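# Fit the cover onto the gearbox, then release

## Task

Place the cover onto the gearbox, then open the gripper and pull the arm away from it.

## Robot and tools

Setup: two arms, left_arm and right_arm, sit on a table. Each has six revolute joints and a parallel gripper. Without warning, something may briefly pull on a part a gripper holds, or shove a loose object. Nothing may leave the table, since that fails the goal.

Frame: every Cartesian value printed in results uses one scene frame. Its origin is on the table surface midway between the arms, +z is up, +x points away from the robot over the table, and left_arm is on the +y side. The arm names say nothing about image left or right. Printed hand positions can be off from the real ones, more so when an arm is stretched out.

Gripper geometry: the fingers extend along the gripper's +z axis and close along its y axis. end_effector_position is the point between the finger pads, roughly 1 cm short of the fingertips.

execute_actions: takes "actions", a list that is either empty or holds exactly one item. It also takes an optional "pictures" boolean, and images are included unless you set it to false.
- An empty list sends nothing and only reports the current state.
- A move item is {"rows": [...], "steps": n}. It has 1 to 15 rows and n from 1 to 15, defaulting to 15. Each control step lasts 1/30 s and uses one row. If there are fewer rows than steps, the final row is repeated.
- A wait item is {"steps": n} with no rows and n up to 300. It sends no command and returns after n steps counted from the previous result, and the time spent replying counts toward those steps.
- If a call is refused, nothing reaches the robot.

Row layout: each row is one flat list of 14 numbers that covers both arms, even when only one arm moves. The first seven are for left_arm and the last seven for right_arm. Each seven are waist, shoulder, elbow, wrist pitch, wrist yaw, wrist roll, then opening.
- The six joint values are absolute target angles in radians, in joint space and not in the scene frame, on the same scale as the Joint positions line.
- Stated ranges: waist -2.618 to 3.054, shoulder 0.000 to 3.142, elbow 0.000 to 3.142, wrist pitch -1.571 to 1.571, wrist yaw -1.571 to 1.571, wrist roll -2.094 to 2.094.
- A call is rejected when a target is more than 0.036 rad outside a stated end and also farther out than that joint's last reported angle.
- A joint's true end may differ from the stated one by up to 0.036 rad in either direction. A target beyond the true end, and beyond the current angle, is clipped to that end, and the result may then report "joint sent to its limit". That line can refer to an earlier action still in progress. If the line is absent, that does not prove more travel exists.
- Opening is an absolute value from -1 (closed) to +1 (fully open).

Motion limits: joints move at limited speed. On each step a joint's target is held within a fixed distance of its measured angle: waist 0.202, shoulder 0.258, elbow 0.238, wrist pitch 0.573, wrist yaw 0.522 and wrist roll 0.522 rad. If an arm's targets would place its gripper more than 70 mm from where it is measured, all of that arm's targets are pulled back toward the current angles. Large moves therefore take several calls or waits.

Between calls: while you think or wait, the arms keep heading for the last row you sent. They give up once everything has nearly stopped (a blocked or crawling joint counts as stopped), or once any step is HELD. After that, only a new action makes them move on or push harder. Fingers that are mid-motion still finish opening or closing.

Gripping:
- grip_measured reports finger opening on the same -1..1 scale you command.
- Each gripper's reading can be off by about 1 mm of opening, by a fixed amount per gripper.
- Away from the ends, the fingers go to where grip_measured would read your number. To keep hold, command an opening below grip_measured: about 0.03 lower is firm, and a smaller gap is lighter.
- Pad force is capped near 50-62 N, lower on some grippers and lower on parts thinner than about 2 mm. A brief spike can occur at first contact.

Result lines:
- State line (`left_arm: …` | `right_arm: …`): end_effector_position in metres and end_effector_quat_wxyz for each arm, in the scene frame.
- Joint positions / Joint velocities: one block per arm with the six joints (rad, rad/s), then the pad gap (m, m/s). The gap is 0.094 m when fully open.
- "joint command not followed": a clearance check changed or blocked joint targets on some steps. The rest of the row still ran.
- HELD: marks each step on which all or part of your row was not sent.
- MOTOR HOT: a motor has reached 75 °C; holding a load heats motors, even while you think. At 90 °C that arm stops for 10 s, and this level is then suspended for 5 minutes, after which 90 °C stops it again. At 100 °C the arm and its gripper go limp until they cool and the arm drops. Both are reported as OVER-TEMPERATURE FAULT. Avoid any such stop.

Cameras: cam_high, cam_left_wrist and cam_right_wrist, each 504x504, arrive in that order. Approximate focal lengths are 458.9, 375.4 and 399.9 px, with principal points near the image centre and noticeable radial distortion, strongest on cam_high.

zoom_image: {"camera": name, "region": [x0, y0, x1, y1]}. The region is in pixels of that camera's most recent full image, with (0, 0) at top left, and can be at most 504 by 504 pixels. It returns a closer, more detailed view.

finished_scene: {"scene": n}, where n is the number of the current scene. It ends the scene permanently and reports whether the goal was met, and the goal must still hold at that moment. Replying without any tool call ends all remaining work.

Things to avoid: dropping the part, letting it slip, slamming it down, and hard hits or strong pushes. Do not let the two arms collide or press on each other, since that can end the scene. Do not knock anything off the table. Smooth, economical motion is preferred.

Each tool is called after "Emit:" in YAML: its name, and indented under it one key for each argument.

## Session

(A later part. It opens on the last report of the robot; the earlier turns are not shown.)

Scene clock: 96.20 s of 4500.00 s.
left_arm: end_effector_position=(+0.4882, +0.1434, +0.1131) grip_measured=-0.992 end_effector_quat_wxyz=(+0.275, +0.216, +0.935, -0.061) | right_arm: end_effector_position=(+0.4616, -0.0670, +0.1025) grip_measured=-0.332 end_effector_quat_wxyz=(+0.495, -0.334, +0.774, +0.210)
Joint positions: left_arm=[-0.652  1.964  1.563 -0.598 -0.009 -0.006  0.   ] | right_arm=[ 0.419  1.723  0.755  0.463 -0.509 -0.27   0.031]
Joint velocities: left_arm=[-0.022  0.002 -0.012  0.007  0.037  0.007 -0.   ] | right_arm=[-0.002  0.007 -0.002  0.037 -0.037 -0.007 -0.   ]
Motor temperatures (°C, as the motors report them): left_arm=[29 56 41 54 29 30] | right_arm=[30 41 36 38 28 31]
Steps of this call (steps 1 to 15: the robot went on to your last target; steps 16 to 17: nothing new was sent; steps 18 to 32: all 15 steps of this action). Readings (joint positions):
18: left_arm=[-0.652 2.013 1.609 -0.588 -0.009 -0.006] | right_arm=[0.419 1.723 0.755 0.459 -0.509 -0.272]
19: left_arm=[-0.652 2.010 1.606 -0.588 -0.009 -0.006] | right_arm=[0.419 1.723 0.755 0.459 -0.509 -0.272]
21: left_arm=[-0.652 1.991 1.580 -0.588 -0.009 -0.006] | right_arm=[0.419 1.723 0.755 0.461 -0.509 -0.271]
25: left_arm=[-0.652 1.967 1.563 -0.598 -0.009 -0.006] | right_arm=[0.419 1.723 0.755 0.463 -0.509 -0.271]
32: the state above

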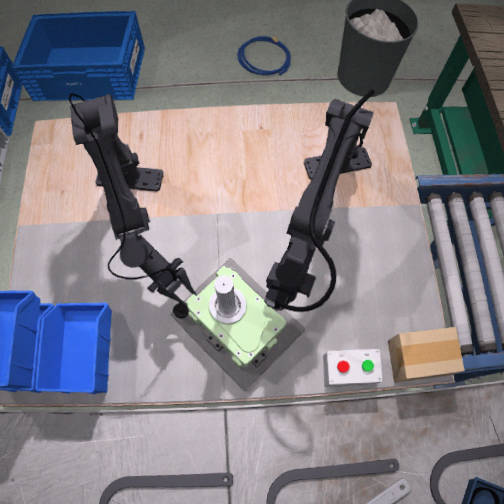

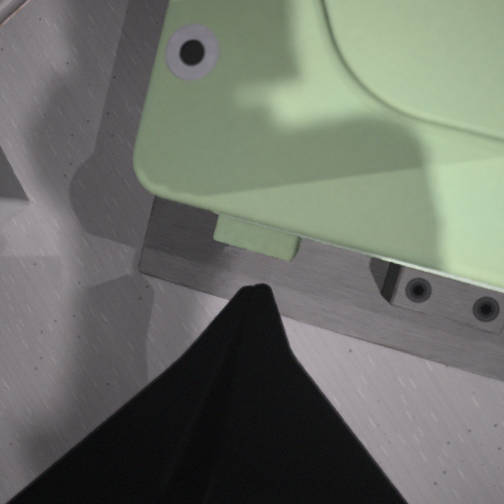

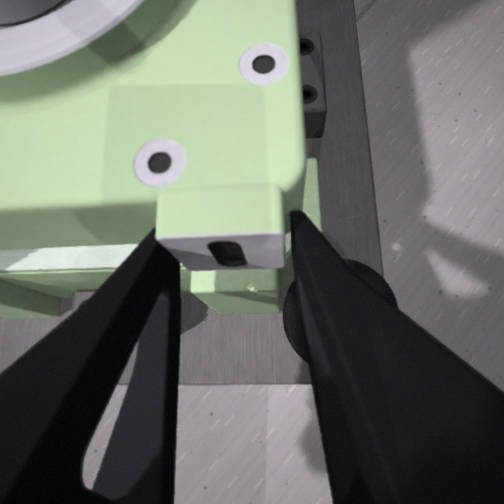

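Emit:
execute_actions:
  actions:
    - {"rows":[[-0.66,1.92,1.65,-0.68,0,0,-1,0.415,1.72,0.76,0.48,-0.51,-0.265,-0.4],[-0.67,1.93,1.74,-0.75,0,0,-1,0.415,1.72,0.76,0.48,-0.51,-0.265,-0.5],[-0.68,1.96,1.82,-0.8,0,0,-1,0.415,1.72,0.76,0.48,-0.51,-0.265,-0.5],[-0.69,2.0,1.89,-0.83,0,0,-1,0.415,1.72,0.76,0.48,-0.51,-0.265,-0.5],[-0.7,2.05,1.96,-0.85,0,0,-1,0.415,1.72,0.76,0.48,-0.51,-0.265,-0.5],[-0.71,2.1,2.03,-0.86,0,0,-1,0.415,1.72,0.76,0.48,-0.51,-0.265,-0.5],[-0.72,2.15,2.09,-0.87,0,0,-1,0.415,1.72,0.76,0.48,-0.51,-0.265,-0.5],[-0.735,2.2,2.14,-0.87,0,0,-1,0.415,1.72,0.76,0.48,-0.51,-0.265,-0.5]],"steps":15}

Emit:
execute_actions:
  actions:
    - {"rows":[[-0.735,2.2,2.1,-0.85,0,0,-1,0.415,1.715,0.755,0.48,-0.52,-0.265,-0.5],[-0.735,2.2,2.07,-0.83,0,0,-1,0.415,1.71,0.75,0.48,-0.53,-0.265,-0.5],[-0.735,2.2,2.05,-0.81,0,0,-1,0.415,1.705,0.745,0.48,-0.54,-0.265,-0.5],[-0.735,2.2,2.03,-0.79,0,0,-1,0.415,1.7,0.74,0.48,-0.54,-0.265,-0.5],[-0.735,2.2,2.01,-0.77,0,0,-1,0.415,1.7,0.74,0.48,-0.54,-0.265,-0.5],[-0.735,2.2,1.99,-0.76,0,0,-1,0.415,1.7,0.74,0.48,-0.54,-0.265,-0.5],[-0.735,2.2,1.97,-0.75,0,0,-1,0.415,1.7,0.74,0.48,-0.54,-0.265,-0.5]],"steps":15}

Scene clock: 98.40 s of 4500.00 s.
left_arm: end_effector_position=(+0.5293, +0.0658, +0.1795) grip_measured=-0.992 end_effector_quat_wxyz=(+0.317, +0.253, +0.910, -0.089) | right_arm: end_effector_position=(+0.4619, -0.0673, +0.1026) grip_measured=-0.428 end_effector_quat_wxyz=(+0.495, -0.334, +0.774, +0.209)
Joint positions: left_arm=[-0.739  2.197  2.122 -0.825 -0.002 -0.006  0.   ] | right_arm=[ 0.419  1.723  0.755  0.464 -0.507 -0.269  0.027]
Joint velocities: left_arm=[-0.017  0.315 -0.002 -0.212 -0.007  0.022  0.001] | right_arm=[-0.002  0.002 -0.017  0.051  0.051  0.051 -0.001]
Motor temperatures (°C, as the motors report them): left_arm=[29 56 41 53 29 30] | right_arm=[30 41 36 38 28 31]
Steps of this call (steps 1 to 15: the robot went on to your last target; steps 16 to 51: nothing new was sent; steps 52 to 66: all 15 steps of this action). Readings (joint positions):
52: left_arm=[-0.652 1.964 1.572 -0.612 -0.009 -0.006] | right_arm=[0.419 1.723 0.755 0.463 -0.509 -0.270]
53: left_arm=[-0.653 1.968 1.600 -0.651 -0.009 -0.006] | right_arm=[0.419 1.723 0.755 0.463 -0.507 -0.269]
55: left_arm=[-0.658 1.992 1.719 -0.740 -0.009 -0.006] | right_arm=[0.419 1.723 0.755 0.464 -0.507 -0.269]
59: left_arm=[-0.695 2.094 2.029 -0.794 -0.009 -0.006] | right_arm=[0.419 1.723 0.755 0.464 -0.507 -0.269]
66: the state above

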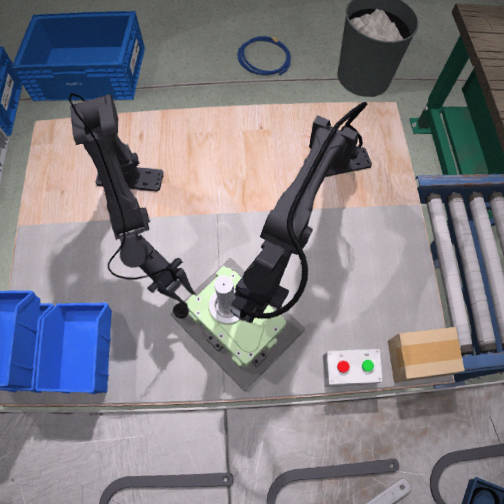

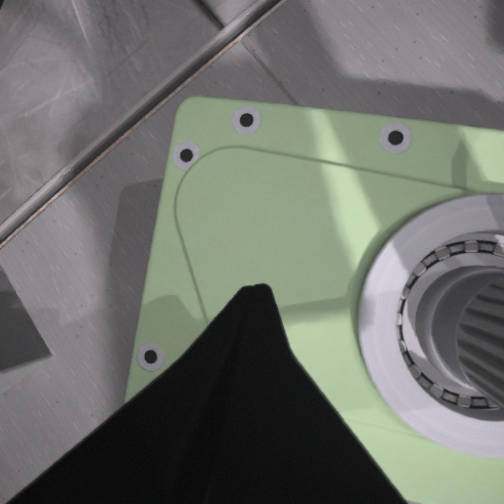

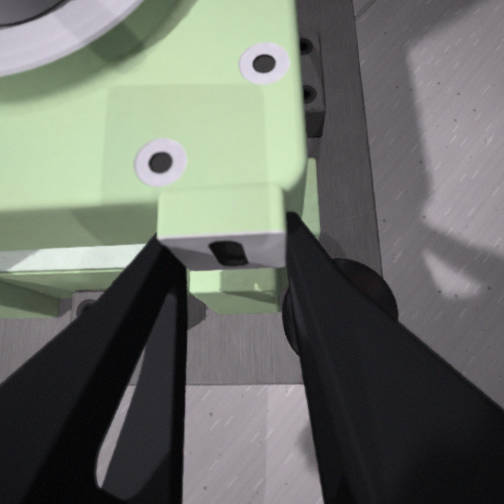

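Scene clock: 98.90 s of 4500.00 s.
left_arm: end_effector_position=(+0.5219, +0.0706, +0.1325) grip_measured=-0.992 end_effector_quat_wxyz=(+0.285, +0.256, +0.920, -0.080) | right_arm: end_effector_position=(+0.4618, -0.0670, +0.1030) grip_measured=-0.428 end_effector_quat_wxyz=(+0.495, -0.334, +0.774, +0.211)
Joint positions: left_arm=[-0.739  2.206  1.992 -0.756 -0.002 -0.005  0.   ] | right_arm=[ 0.419  1.723  0.755  0.465 -0.51  -0.267  0.027]
Joint velocities: left_arm=[-0.007 -0.027 -0.027 -0.081 -0.051  0.037  0.   ] | right_arm=[-0.007  0.012 -0.012 -0.007 -0.125  0.022 -0.001]
Motor temperatures (°C, as the motors report them): left_arm=[29 56 41 53 29 30] | right_arm=[30 41 36 38 28 31]
Steps of this call (steps 1 to 15: all 15 steps of this action). Readings (joint positions):
1: left_arm=[-0.739 2.206 2.119 -0.830 -0.002 -0.006] | right_arm=[0.419 1.723 0.755 0.464 -0.507 -0.269]
2: left_arm=[-0.739 2.211 2.108 -0.830 -0.002 -0.006] | right_arm=[0.419 1.723 0.755 0.464 -0.508 -0.269]
4: left_arm=[-0.739 2.211 2.073 -0.827 -0.002 -0.006] | right_arm=[0.419 1.723 0.755 0.464 -0.509 -0.268]
8: left_arm=[-0.739 2.208 2.007 -0.784 -0.002 -0.005] | right_arm=[0.419 1.723 0.755 0.465 -0.509 -0.267]
15: the state above

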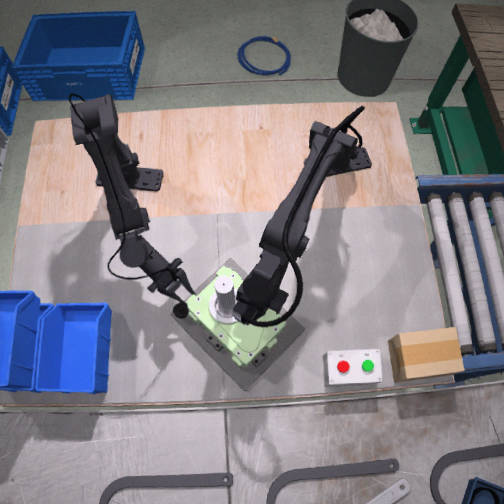

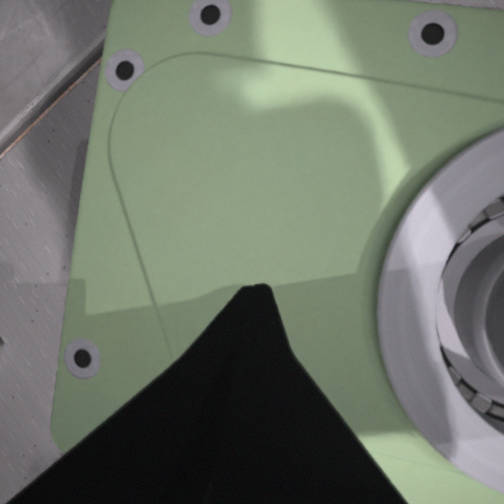

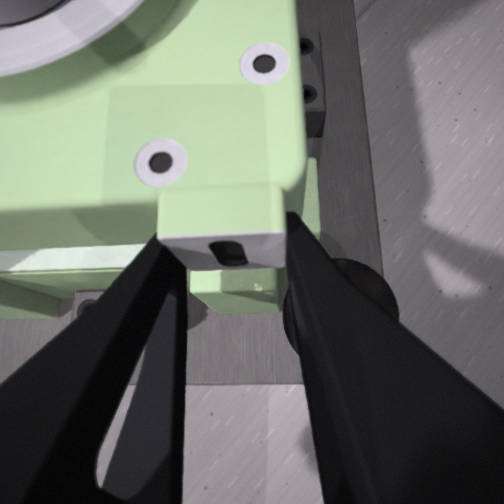

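Emit:
execute_actions:
  actions:
    - {"rows":[[-0.735,2.2,1.97,-0.75,0,0,-1,0.42,1.695,0.735,0.48,-0.56,-0.265,-0.5],[-0.735,2.2,1.97,-0.75,0,0,-1,0.42,1.69,0.73,0.48,-0.58,-0.265,-0.5],[-0.735,2.2,1.97,-0.75,0,0,-1,0.42,1.685,0.72,0.48,-0.6,-0.265,-0.5]],"steps":12}

Scene clock: 100.07 s of 4500.00 s.
left_arm: end_effector_position=(+0.5224, +0.0703, +0.1327) grip_measured=-0.992 end_effector_quat_wxyz=(+0.286, +0.256, +0.920, -0.080) | right_arm: end_effector_position=(+0.4598, -0.0664, +0.1021) grip_measured=-0.428 end_effector_quat_wxyz=(+0.496, -0.331, +0.773, +0.216)
Joint positions: left_arm=[-0.739  2.206  1.991 -0.753 -0.002 -0.005  0.   ] | right_arm=[ 0.419  1.723  0.745  0.479 -0.517 -0.257  0.027]
Joint velocities: left_arm=[-0.017  0.012 -0.002  0.037  0.051 -0.007  0.001] | right_arm=[ 0.027 -0.007 -0.007 -0.037  0.007  0.051  0.001]
Motor temperatures (°C, as the motors report them): left_arm=[29 56 41 53 29 30] | right_arm=[30 41 36 38 28 31]
Steps of this call (steps 1 to 15: the robot went on to your last target; steps 16 to 23: nothing new was sent; steps 24 to 35: all 12 steps of this action). Readings (joint positions):
24: left_arm=[-0.739 2.206 1.991 -0.754 -0.002 -0.005] | right_arm=[0.419 1.723 0.755 0.465 -0.511 -0.267]
25: left_arm=[-0.739 2.206 1.991 -0.754 -0.002 -0.005] | right_arm=[0.419 1.723 0.755 0.465 -0.513 -0.267]
27: left_arm=[-0.739 2.206 1.991 -0.753 -0.002 -0.005] | right_arm=[0.419 1.723 0.749 0.472 -0.516 -0.263]
31: left_arm=[-0.739 2.206 1.991 -0.753 -0.002 -0.005] | right_arm=[0.419 1.723 0.745 0.478 -0.517 -0.258]
35: the state above

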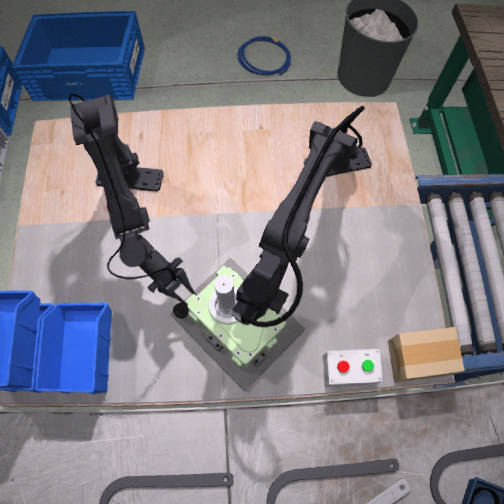

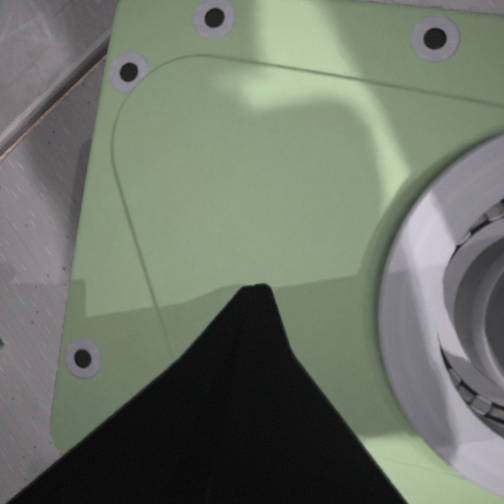

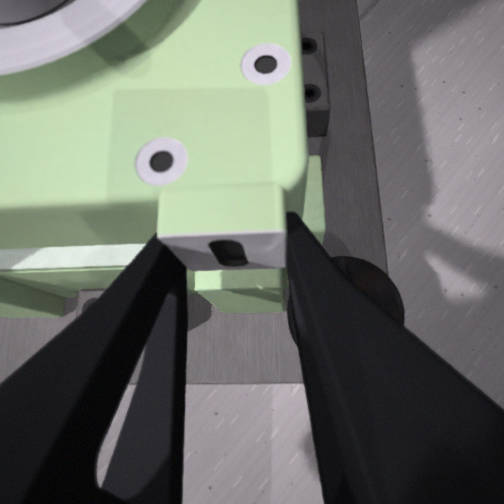

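Release R (relaxing first), press with L.

Emit:
execute_actions:
  actions:
    - {"rows":[[-0.735,2.21,1.96,-0.75,0,0,-1,0.42,1.71,0.74,0.48,-0.54,-0.26,-0.5],[-0.735,2.22,1.96,-0.75,0,0,-1,0.42,1.72,0.745,0.48,-0.52,-0.26,-0.44],[-0.735,2.23,1.96,-0.75,0,0,-1,0.42,1.72,0.745,0.48,-0.52,-0.26,-0.4],[-0.735,2.24,1.95,-0.75,0,0,-1,0.42,1.72,0.745,0.48,-0.52,-0.26,-0.37],[-0.735,2.25,1.94,-0.76,0,0,-1,0.42,1.72,0.745,0.48,-0.52,-0.26,-0.37],[-0.735,2.26,1.93,-0.77,0,0,-1,0.42,1.72,0.745,0.48,-0.52,-0.26,-0.37],[-0.735,2.27,1.93,-0.78,0,0,-1,0.42,1.72,0.745,0.48,-0.52,-0.26,-0.37]],"steps":15}

Scene clock: 101.53 s of 4500.00 s.
left_arm: end_effector_position=(+0.5268, +0.0676, +0.1306) grip_measured=-0.992 end_effector_quat_wxyz=(+0.296, +0.255, +0.917, -0.083) | right_arm: end_effector_position=(+0.4605, -0.0671, +0.1021) grip_measured=-0.372 end_effector_quat_wxyz=(+0.496, -0.330, +0.774, +0.214)
Joint positions: left_arm=[-0.739  2.21   1.976 -0.713 -0.002 -0.005  0.   ] | right_arm=[ 0.419  1.723  0.745  0.48  -0.511 -0.256  0.029]
Joint velocities: left_arm=[-0.002 -0.007 -0.002 -0.022  0.007  0.037 -0.001] | right_arm=[-0.022  0.002  0.007  0.095 -0.007 -0.022 -0.001]
Motor temperatures (°C, as the motors report them): left_arm=[29 56 40 52 29 30] | right_arm=[30 41 36 38 28 31]
Steps of this call (steps 1 to 15: the robot went on to your last target; steps 16 to 29: nothing new was sent; steps 30 to 44: all 15 steps of this action). Readings (joint positions):
30: left_arm=[-0.739 2.206 1.990 -0.752 -0.002 -0.005] | right_arm=[0.419 1.723 0.745 0.480 -0.514 -0.256]
31: left_arm=[-0.739 2.206 1.988 -0.750 -0.002 -0.005] | right_arm=[0.419 1.723 0.745 0.480 -0.512 -0.256]
33: left_arm=[-0.739 2.207 1.986 -0.744 -0.002 -0.005] | right_arm=[0.419 1.723 0.745 0.480 -0.511 -0.256]
37: left_arm=[-0.739 2.207 1.977 -0.726 -0.002 -0.005] | right_arm=[0.419 1.723 0.745 0.480 -0.511 -0.256]
44: the state above

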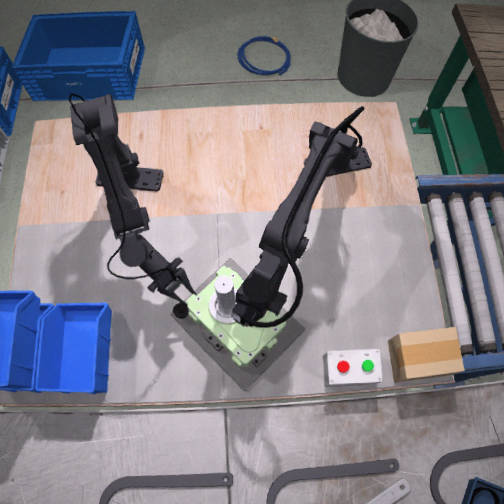

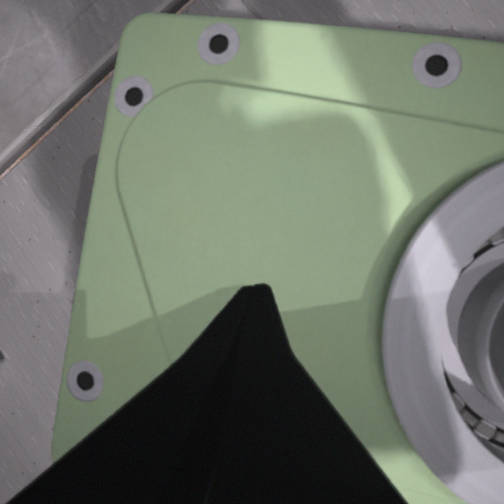

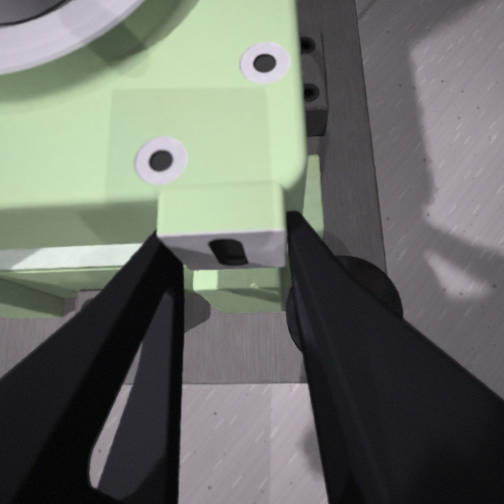

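Emit:
execute_actions:
  actions:
    - {"rows":[[-0.735,2.2,2.0,-0.8,0,0,-1,0.42,1.72,0.745,0.48,-0.52,-0.26,-0.37],[-0.72,2.15,2.03,-0.85,0,0,-1,0.42,1.72,0.745,0.48,-0.52,-0.26,-0.37],[-0.68,2.1,2.03,-0.9,0,0,-1,0.42,1.72,0.745,0.48,-0.52,-0.26,-0.37],[-0.6,2.05,2.0,-0.95,0.1,0,-1,0.42,1.72,0.745,0.48,-0.52,-0.26,-0.37],[-0.5,2.0,1.95,-0.95,0.2,0,-1,0.42,1.72,0.745,0.48,-0.52,-0.26,-0.37]],"steps":15}

Emit:
zoom_image:
  camera: "cam_high"
  region: [175,260,305,390]

Scene clock: 103.13 s of 4500.00 s.
left_arm: end_effector_position=(+0.5295, +0.1983, +0.2131) grip_measured=-0.992 end_effector_quat_wxyz=(+0.297, +0.152, +0.936, -0.116) | right_arm: end_effector_position=(+0.4605, -0.0671, +0.1021) grip_measured=-0.372 end_effector_quat_wxyz=(+0.496, -0.330, +0.774, +0.214)
Joint positions: left_arm=[-0.467  1.995  1.966 -0.908  0.153 -0.005  0.   ] | right_arm=[ 0.419  1.723  0.745  0.48  -0.511 -0.256  0.029]
Joint velocities: left_arm=[-0.198 -0.002 -0.007 -0.125  0.125 -0.022 -0.   ] | right_arm=[ 0.012  0.007 -0.002  0.037 -0.007  0.007 -0.001]
Motor temperatures (°C, as the motors report them): left_arm=[29 56 40 52 29 30] | right_arm=[30 41 36 38 28 31]
Steps of this call (steps 1 to 15: the robot went on to your last target; steps 16 to 33: nothing new was sent; steps 34 to 48: all 15 steps of this action). Readings (joint positions):
34: left_arm=[-0.739 2.209 1.978 -0.711 -0.002 -0.005] | right_arm=[0.419 1.723 0.745 0.480 -0.511 -0.256]
35: left_arm=[-0.738 2.206 1.984 -0.724 -0.002 -0.005] | right_arm=[0.419 1.723 0.745 0.480 -0.511 -0.256]
37: left_arm=[-0.723 2.184 1.987 -0.783 0.015 -0.005] | right_arm=[0.419 1.723 0.745 0.480 -0.511 -0.256]
41: left_arm=[-0.601 2.095 1.968 -0.856 0.105 -0.005] | right_arm=[0.419 1.723 0.745 0.480 -0.511 -0.256]
48: the state above

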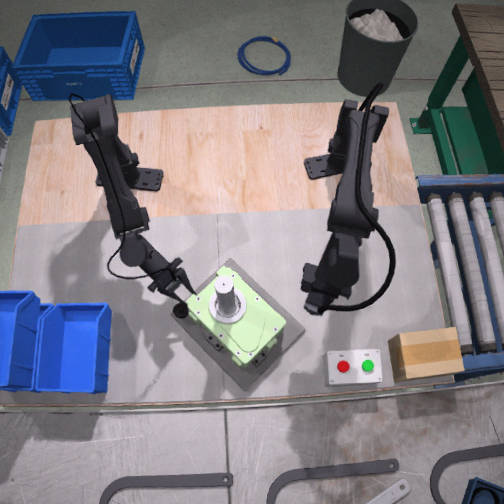

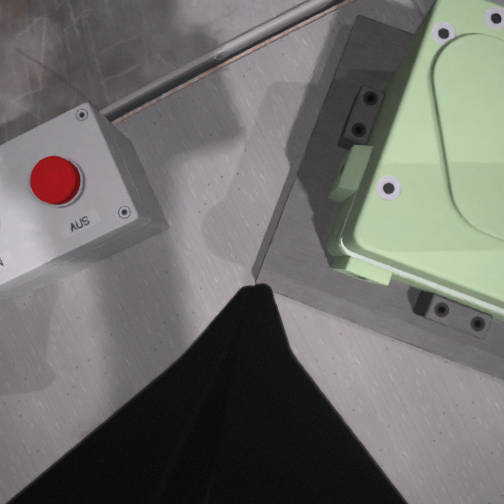

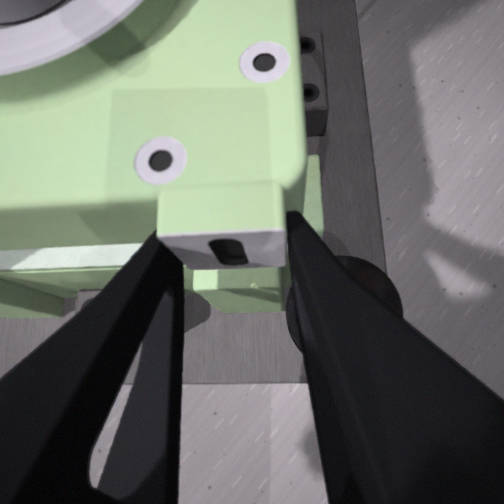

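Region (175, 260, 305, 390) of cam_high's 504x504 image, scaled by 3.877, with more detail than that image has.

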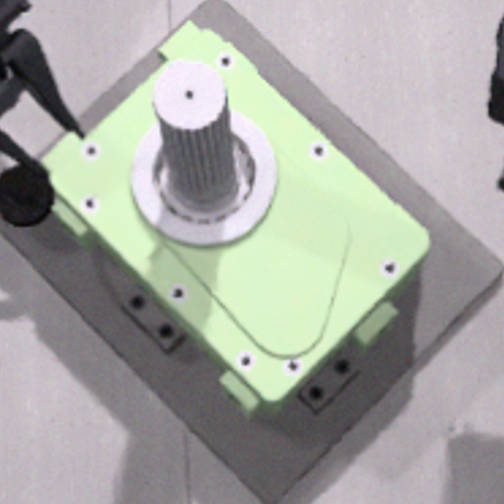

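Emit:
execute_actions:
  actions:
    - {"rows":[[-0.5,2.0,1.95,-0.95,0.2,0,-1,0.42,1.72,0.745,0.48,-0.52,-0.26,-0.5],[-0.5,2.0,1.95,-0.95,0.2,0,-1,0.42,1.72,0.745,0.48,-0.52,-0.26,-0.5],[-0.5,2.0,1.95,-0.95,0.2,0,-1,0.42,1.72,0.745,0.48,-0.52,-0.26,-0.5],[-0.5,2.0,1.95,-0.95,0.2,0,-1,0.425,1.71,0.735,0.48,-0.55,-0.26,-0.5],[-0.5,2.0,1.95,-0.95,0.2,0,-1,0.43,1.7,0.725,0.485,-0.58,-0.26,-0.5],[-0.5,2.0,1.95,-0.95,0.2,0,-1,0.435,1.69,0.715,0.49,-0.61,-0.26,-0.5],[-0.5,2.0,1.95,-0.95,0.2,0,-1,0.44,1.685,0.71,0.49,-0.63,-0.26,-0.5]],"steps":15}

Emit:
zoom_image:
  camera: "cam_high"
  region: [175,260,305,390]

Scene clock: 105.13 s of 4500.00 s.
left_arm: end_effector_position=(+0.5166, +0.1792, +0.2062) grip_measured=-0.992 end_effector_quat_wxyz=(+0.275, +0.171, +0.937, -0.134) | right_arm: end_effector_position=(+0.4581, -0.0659, +0.1017) grip_measured=-0.429 end_effector_quat_wxyz=(+0.496, -0.330, +0.772, +0.220)
Joint positions: left_arm=[-0.498  2.003  1.966 -0.938  0.189 -0.005  0.   ] | right_arm=[ 0.419  1.723  0.736  0.493 -0.523 -0.249  0.027]
Joint velocities: left_arm=[-0.002 -0.002 -0.007  0.066  0.037  0.022 -0.   ] | right_arm=[-0.017 -0.012 -0.012  0.007 -0.022  0.095 -0.   ]
Motor temperatures (°C, as the motors report them): left_arm=[29 56 40 51 29 30] | right_arm=[30 41 36 38 28 31]
Steps of this call (steps 1 to 30: the robot went on to your last target; steps 31 to 45: nothing new was sent; steps 46 to 60: all 15 steps of this action). Readings (joint positions):
46: left_arm=[-0.498 2.003 1.966 -0.938 0.189 -0.005] | right_arm=[0.419 1.723 0.745 0.480 -0.511 -0.256]
47: left_arm=[-0.498 2.003 1.966 -0.938 0.189 -0.005] | right_arm=[0.419 1.723 0.745 0.480 -0.511 -0.256]
49: left_arm=[-0.498 2.003 1.966 -0.938 0.189 -0.005] | right_arm=[0.419 1.723 0.745 0.480 -0.512 -0.256]
53: left_arm=[-0.498 2.003 1.966 -0.938 0.189 -0.005] | right_arm=[0.419 1.723 0.739 0.488 -0.522 -0.253]
60: the state above

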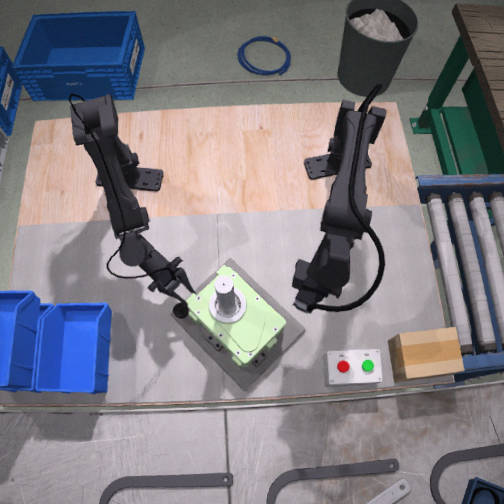

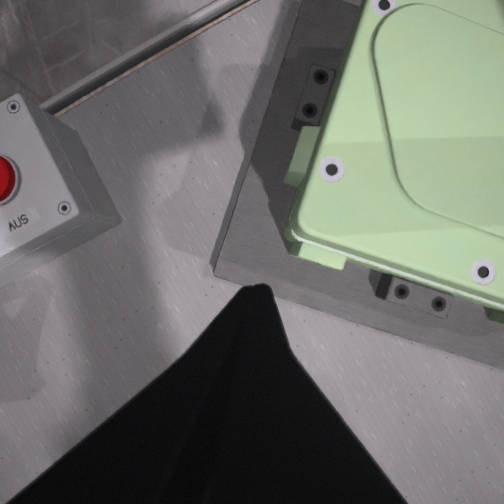

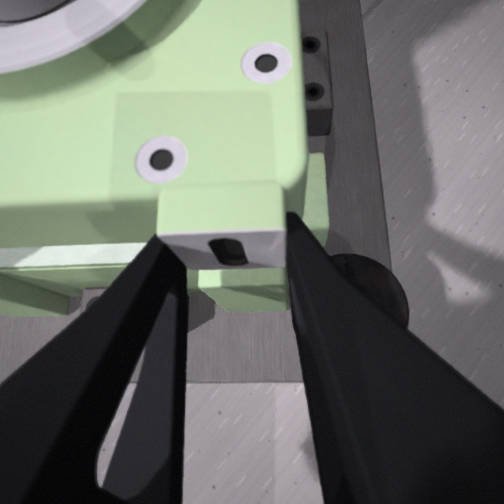

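Region (175, 260, 305, 390) of cam_high's 504x504 image, scaled by 3.877, with more detail than that image has.

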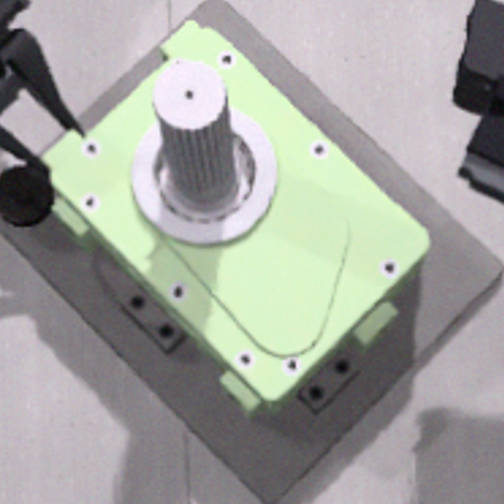

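Emit:
execute_actions:
  actions:
    - {"rows":[[-0.5,2.0,1.95,-0.95,0.2,0,-1,0.43,1.69,0.72,0.49,-0.67,-0.26,-0.55],[-0.5,2.0,1.95,-0.95,0.2,0,-1,0.42,1.69,0.72,0.49,-0.71,-0.26,-0.55],[-0.5,2.0,1.95,-0.95,0.2,0,-1,0.41,1.69,0.72,0.49,-0.75,-0.27,-0.55],[-0.5,2.0,1.95,-0.95,0.2,0,-1,0.405,1.69,0.72,0.49,-0.79,-0.28,-0.55]],"steps":15}

Emit:
zoom_image:
  camera: "cam_high"
  region: [175,260,305,390]

Scene clock: 106.33 s of 4500.00 s.
left_arm: end_effector_position=(+0.5166, +0.1792, +0.2062) grip_measured=-0.992 end_effector_quat_wxyz=(+0.275, +0.171, +0.937, -0.134) | right_arm: end_effector_position=(+0.4557, -0.0674, +0.1040) grip_measured=-0.429 end_effector_quat_wxyz=(+0.495, -0.335, +0.766, +0.236)
Joint positions: left_arm=[-0.498  2.003  1.966 -0.938  0.189 -0.005  0.   ] | right_arm=[ 0.397  1.723  0.736  0.493 -0.579 -0.254  0.027]
Joint velocities: left_arm=[-0.022 -0.002  0.002 -0.037 -0.022 -0.037  0.   ] | right_arm=[-0.007 -0.027 -0.012 -0.022  0.037  0.007 -0.001]
Motor temperatures (°C, as the motors report them): left_arm=[29 56 40 51 29 30] | right_arm=[30 41 36 38 28 31]
Steps of this call (steps 1 to 15: the robot went on to your last target; steps 16 to 21: nothing new was sent; steps 22 to 36: all 15 steps of this action). Readings (joint positions):
22: left_arm=[-0.498 2.003 1.966 -0.938 0.189 -0.005] | right_arm=[0.418 1.723 0.736 0.494 -0.526 -0.249]
23: left_arm=[-0.498 2.003 1.966 -0.938 0.189 -0.005] | right_arm=[0.415 1.723 0.736 0.494 -0.534 -0.248]
25: left_arm=[-0.498 2.003 1.966 -0.938 0.189 -0.005] | right_arm=[0.403 1.723 0.736 0.489 -0.561 -0.255]
29: left_arm=[-0.498 2.003 1.966 -0.938 0.189 -0.005] | right_arm=[0.397 1.723 0.736 0.492 -0.579 -0.254]
36: the state above

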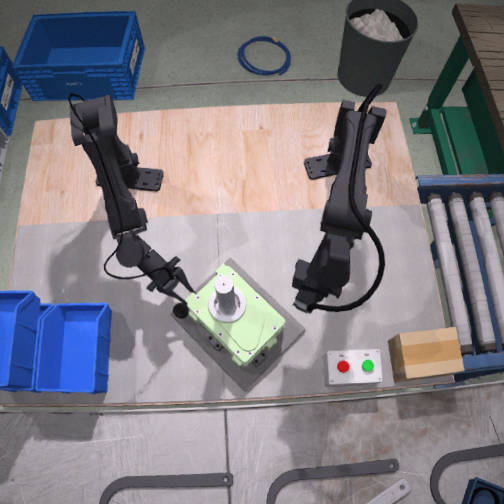

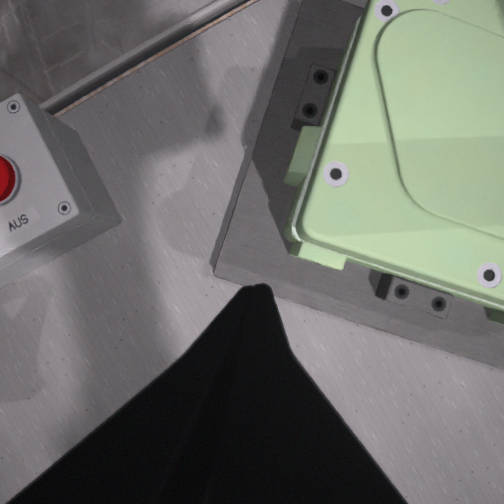

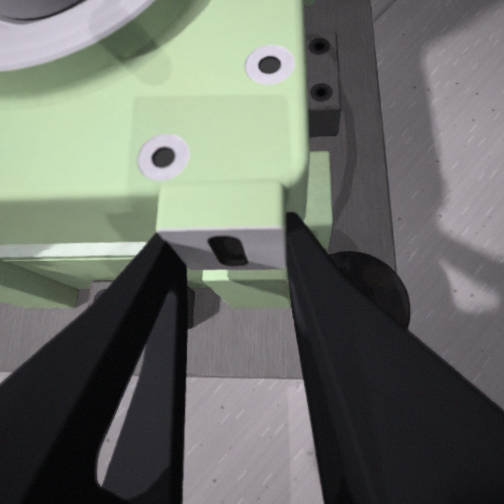

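Region (175, 260, 305, 390) of cam_high's 504x504 image, scaled by 3.877, with more detail than that image has.

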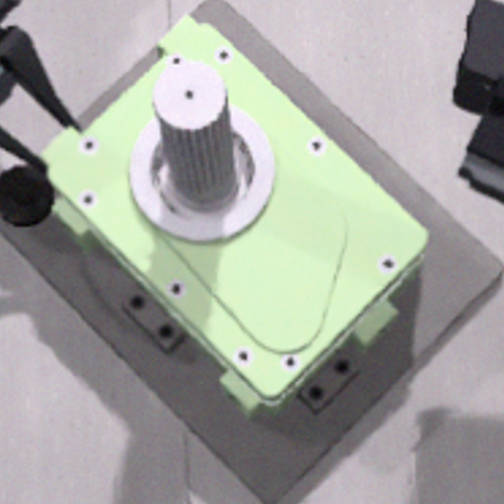

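Emit:
execute_actions:
  actions:
    - {"rows":[[-0.5,2.0,1.95,-0.95,0.2,0,-1,0.4,1.7,0.73,0.49,-0.7,-0.27,-0.5],[-0.5,2.0,1.95,-0.95,0.2,0,-1,0.4,1.71,0.735,0.49,-0.64,-0.26,-0.46],[-0.5,2.0,1.95,-0.95,0.2,0,-1,0.4,1.72,0.735,0.49,-0.59,-0.255,-0.42],[-0.5,2.0,1.95,-0.95,0.2,0,-1,0.4,1.72,0.735,0.49,-0.58,-0.255,-0.36]],"steps":15}

Emit:
zoom_image:
  camera: "cam_high"
  region: [175,260,305,390]

Scene clock: 107.60 s of 4500.00 s.
left_arm: end_effector_position=(+0.5166, +0.1792, +0.2062) grip_measured=-0.992 end_effector_quat_wxyz=(+0.275, +0.171, +0.937, -0.134) | right_arm: end_effector_position=(+0.4561, -0.0679, +0.1016) grip_measured=-0.362 end_effector_quat_wxyz=(+0.493, -0.331, +0.770, +0.234)
Joint positions: left_arm=[-0.498  2.003  1.966 -0.938  0.189 -0.005  0.   ] | right_arm=[ 0.4    1.725  0.736  0.488 -0.566 -0.25   0.03 ]
Joint velocities: left_arm=[-0.012 -0.032 -0.002 -0.022 -0.022 -0.051 -0.001] | right_arm=[-0.027 -0.012  0.012 -0.037 -0.007 -0.081 -0.   ]
Motor temperatures (°C, as the motors report them): left_arm=[29 55 39 51 29 30] | right_arm=[30 41 36 38 29 31]
Steps of this call (steps 1 to 15: the robot went on to your last target; steps 16 to 23: nothing new was sent; steps 24 to 38: all 15 steps of this action). Readings (joint positions):
24: left_arm=[-0.498 2.003 1.966 -0.938 0.189 -0.005] | right_arm=[0.397 1.723 0.736 0.493 -0.573 -0.253]
25: left_arm=[-0.498 2.003 1.966 -0.938 0.189 -0.005] | right_arm=[0.398 1.723 0.736 0.493 -0.567 -0.251]
27: left_arm=[-0.498 2.003 1.966 -0.938 0.189 -0.005] | right_arm=[0.400 1.725 0.736 0.492 -0.557 -0.250]
31: left_arm=[-0.498 2.003 1.966 -0.938 0.189 -0.005] | right_arm=[0.400 1.725 0.736 0.488 -0.565 -0.250]
38: the state above

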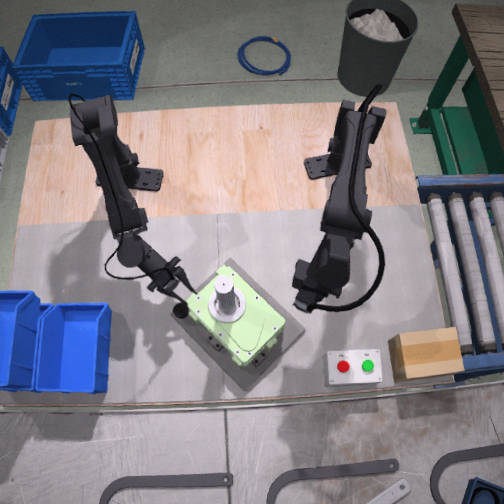

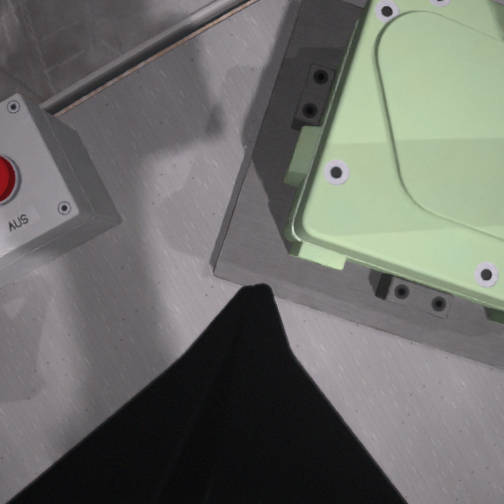

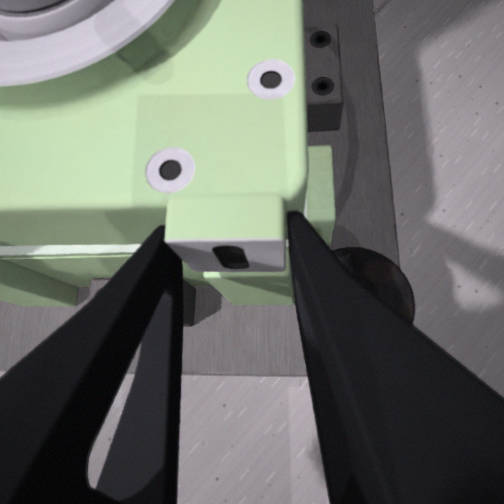

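Region (175, 260, 305, 390) of cam_high's 504x504 image, scaled by 3.877, with more detail than that image has.

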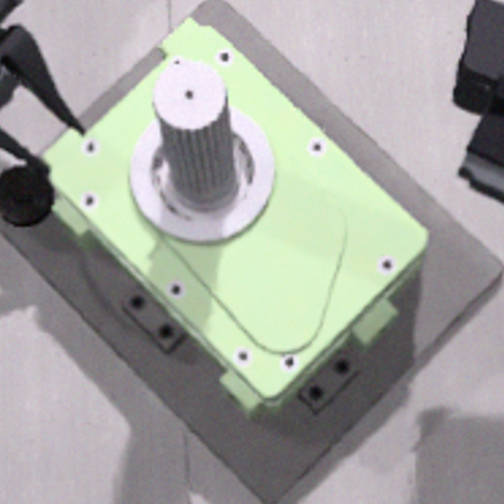

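Emit:
execute_actions:
  actions:
    - {"rows":[[-0.55,2.03,2.0,-0.93,0.15,0,-1,0.4,1.7,0.72,0.49,-0.57,-0.255,-0.3],[-0.6,2.07,2.04,-0.91,0.1,0,-1,0.4,1.67,0.69,0.49,-0.57,-0.255,-0.3],[-0.65,2.11,2.07,-0.89,0.05,0,-1,0.39,1.63,0.66,0.49,-0.57,-0.255,-0.3],[-0.69,2.15,2.09,-0.88,0,0,-1,0.38,1.59,0.64,0.47,-0.57,-0.255,-0.3],[-0.71,2.18,2.09,-0.87,0,0,-1,0.37,1.55,0.63,0.45,-0.57,-0.255,-0.3],[-0.725,2.2,2.08,-0.86,0,0,-1,0.36,1.52,0.63,0.42,-0.57,-0.255,-0.3]],"steps":15}
  pictures: false

Emit:
execute_actions:
  actions:
    - {"rows":[[-0.725,2.2,2.05,-0.84,0,0,-1,0.36,1.52,0.63,0.42,-0.57,-0.255,-0.3],[-0.725,2.2,2.03,-0.83,0,0,-1,0.36,1.52,0.63,0.42,-0.57,-0.255,-0.3],[-0.725,2.2,2.01,-0.82,0,0,-1,0.36,1.52,0.63,0.42,-0.57,-0.255,-0.3],[-0.725,2.21,1.99,-0.81,0,0,-1,0.36,1.52,0.63,0.42,-0.57,-0.255,-0.3],[-0.725,2.22,1.98,-0.81,0,0,-1,0.36,1.52,0.63,0.42,-0.57,-0.255,-0.3],[-0.725,2.23,1.97,-0.82,0,0,-1,0.36,1.52,0.63,0.42,-0.57,-0.255,-0.3],[-0.725,2.25,1.96,-0.84,0,0,-1,0.36,1.52,0.63,0.42,-0.57,-0.255,-0.3],[-0.725,2.27,1.95,-0.87,0,0,-1,0.36,1.52,0.63,0.42,-0.57,-0.255,-0.3],[-0.725,2.29,1.94,-0.9,0,0,-1,0.36,1.52,0.63,0.42,-0.57,-0.255,-0.3],[-0.725,2.31,1.93,-0.93,0,0,-1,0.36,1.52,0.63,0.42,-0.57,-0.255,-0.3]],"steps":15}

Scene clock: 109.63 s of 4500.00 s.
left_arm: end_effector_position=(+0.5121, +0.0750, +0.1327) grip_measured=-0.991 end_effector_quat_wxyz=(+0.250, +0.259, +0.930, -0.078) | right_arm: end_effector_position=(+0.4334, -0.0883, +0.1320) grip_measured=-0.302 end_effector_quat_wxyz=(+0.516, -0.320, +0.764, +0.219)
Joint positions: left_arm=[-0.736  2.228  2.064 -0.876  0.015 -0.006  0.   ] | right_arm=[ 0.366  1.533  0.64   0.438 -0.561 -0.25   0.033]
Joint velocities: left_arm=[ 0.085 -0.022  0.002 -0.022 -0.081 -0.037  0.   ] | right_arm=[-0.002  0.007 -0.017  0.022 -0.066 -0.037 -0.   ]
Motor temperatures (°C, as the motors report them): left_arm=[29 55 39 51 29 30] | right_arm=[30 41 36 38 28 31]
Steps of this call (steps 1 to 15: the robot went on to your last target; steps 16 to 46: nothing new was sent; steps 47 to 61: all 15 steps of this action). Readings (joint positions):
47: left_arm=[-0.502 2.005 1.966 -0.938 0.181 -0.005] | right_arm=[0.400 1.725 0.736 0.488 -0.566 -0.250]
48: left_arm=[-0.513 2.014 1.977 -0.942 0.163 -0.005] | right_arm=[0.400 1.722 0.732 0.488 -0.565 -0.250]
50: left_arm=[-0.566 2.059 2.028 -0.932 0.107 -0.005] | right_arm=[0.398 1.686 0.698 0.488 -0.558 -0.250]
54: left_arm=[-0.710 2.170 2.064 -0.871 0.050 -0.005] | right_arm=[0.371 1.561 0.640 0.447 -0.560 -0.250]
61: the state above

Scene clock: 110.13 s of 4500.00 s.
left_arm: end_effector_position=(+0.5130, +0.0790, +0.1182) grip_measured=-0.991 end_effector_quat_wxyz=(+0.251, +0.256, +0.931, -0.074) | right_arm: end_effector_position=(+0.4329, -0.0884, +0.1310) grip_measured=-0.302 end_effector_quat_wxyz=(+0.514, -0.320, +0.765, +0.219)
Joint positions: left_arm=[-0.731  2.221  1.997 -0.818  0.007 -0.006  0.   ] | right_arm=[ 0.366  1.533  0.64   0.433 -0.561 -0.25   0.033]
Joint velocities: left_arm=[-0.012  0.002 -0.002 -0.007  0.081 -0.022 -0.001] | right_arm=[-0.022  0.012  0.002  0.022  0.066 -0.022  0.   ]
Motor temperatures (°C, as the motors report them): left_arm=[29 55 39 50 29 30] | right_arm=[30 41 36 38 28 31]
Steps of this call (steps 1 to 15: all 15 steps of this action). Readings (joint positions):
1: left_arm=[-0.733 2.227 2.064 -0.875 0.013 -0.006] | right_arm=[0.366 1.533 0.640 0.437 -0.561 -0.250]
2: left_arm=[-0.732 2.226 2.061 -0.870 0.011 -0.006] | right_arm=[0.366 1.533 0.640 0.436 -0.561 -0.250]
4: left_arm=[-0.731 2.221 2.038 -0.850 0.008 -0.006] | right_arm=[0.366 1.533 0.640 0.435 -0.561 -0.250]
8: left_arm=[-0.731 2.221 2.001 -0.823 0.008 -0.006] | right_arm=[0.366 1.533 0.640 0.434 -0.561 -0.250]
15: the state above

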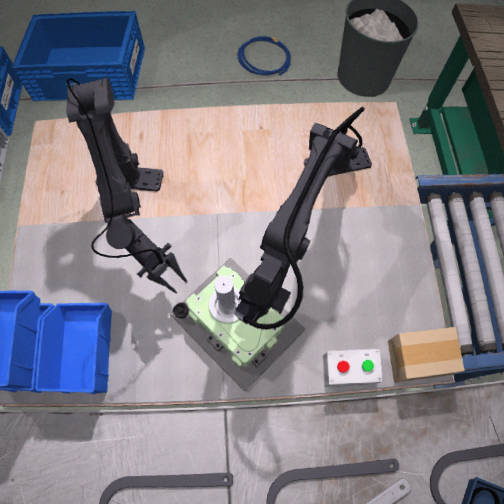

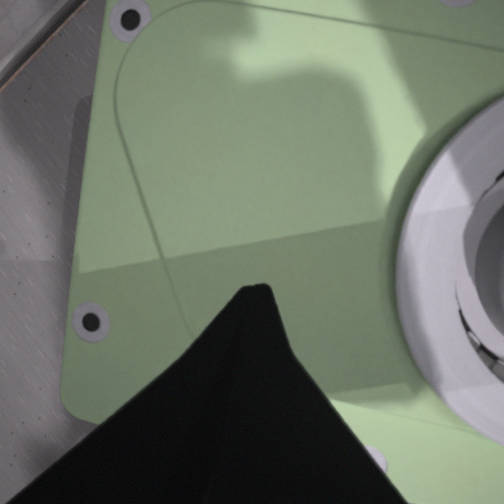

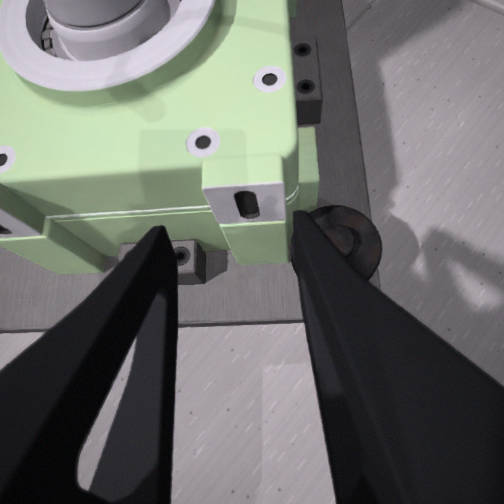

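Emit:
execute_actions:
  actions:
    - {"rows":[[-0.725,2.33,1.92,-0.96,0,0,-1,0.36,1.52,0.63,0.42,-0.57,-0.255,-0.3],[-0.725,2.35,1.91,-0.99,0,0,-1,0.36,1.52,0.63,0.42,-0.57,-0.255,-0.3],[-0.725,2.37,1.9,-1.02,0,0,-1,0.36,1.52,0.63,0.42,-0.57,-0.255,-0.3],[-0.725,2.39,1.89,-1.05,0,0,-1,0.36,1.52,0.63,0.42,-0.57,-0.255,-0.3],[-0.725,2.41,1.88,-1.08,0,0,-1,0.36,1.52,0.63,0.42,-0.57,-0.255,-0.3]],"steps":15}

Emit:
zoom_image:
  camera: "cam_right_wrist"
  region: [0,100,330,300]

Scene clock: 111.30 s of 4500.00 s.
left_arm: end_effector_position=(+0.5130, +0.0790, +0.1182) grip_measured=-0.991 end_effector_quat_wxyz=(+0.251, +0.256, +0.931, -0.074) | right_arm: end_effector_position=(+0.4329, -0.0884, +0.1310) grip_measured=-0.302 end_effector_quat_wxyz=(+0.514, -0.320, +0.765, +0.219)
Joint positions: left_arm=[-0.731  2.221  1.997 -0.818  0.007 -0.006  0.   ] | right_arm=[ 0.366  1.533  0.64   0.433 -0.561 -0.25   0.033]
Joint velocities: left_arm=[-0.022 -0.002 -0.002 -0.051 -0.081  0.007 -0.001] | right_arm=[-0.017 -0.002  0.012 -0.037 -0.022  0.022 -0.001]
Motor temperatures (°C, as the motors report them): left_arm=[29 55 39 50 29 30] | right_arm=[30 41 36 38 28 31]
Steps of this call (steps 1 to 15: the robot went on to your last target; steps 16 to 20: nothing new was sent; steps 21 to 35: all 15 steps of this action). Readings (joint positions):
21: left_arm=[-0.731 2.221 1.997 -0.818 0.007 -0.006] | right_arm=[0.366 1.533 0.640 0.433 -0.561 -0.250]
22: left_arm=[-0.731 2.221 1.997 -0.818 0.007 -0.006] | right_arm=[0.366 1.533 0.640 0.433 -0.561 -0.250]
24: left_arm=[-0.731 2.221 1.997 -0.818 0.007 -0.006] | right_arm=[0.366 1.533 0.640 0.433 -0.561 -0.250]
28: left_arm=[-0.731 2.221 1.997 -0.818 0.007 -0.006] | right_arm=[0.366 1.533 0.640 0.433 -0.561 -0.250]
35: the state above

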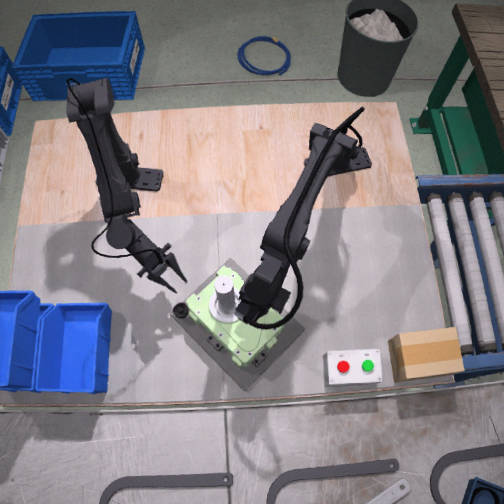

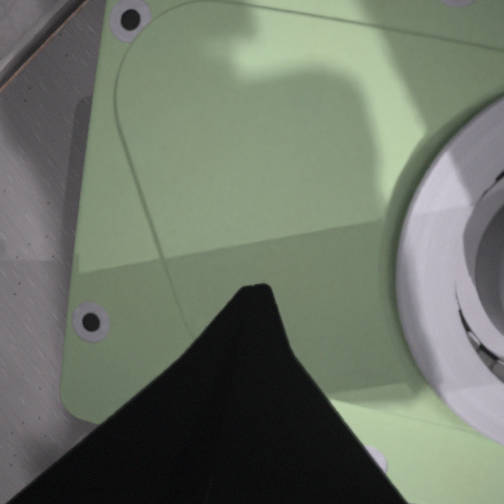

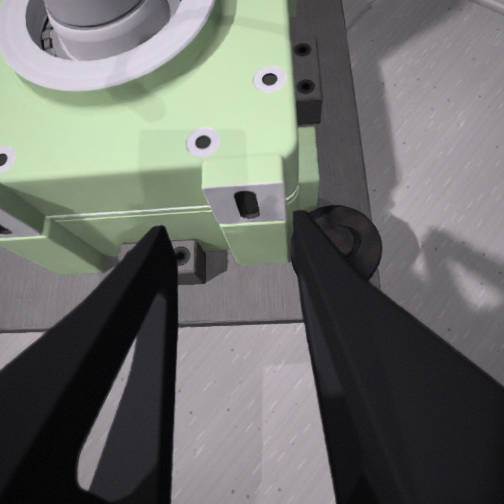

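Region (0, 100, 330, 300) of cam_right_wrist's 504x504 image, scaled by 1.527, with more detail than that image has; it fills the top 305 rows of this view, and the rest is white.

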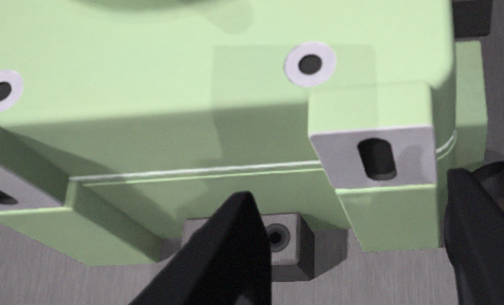

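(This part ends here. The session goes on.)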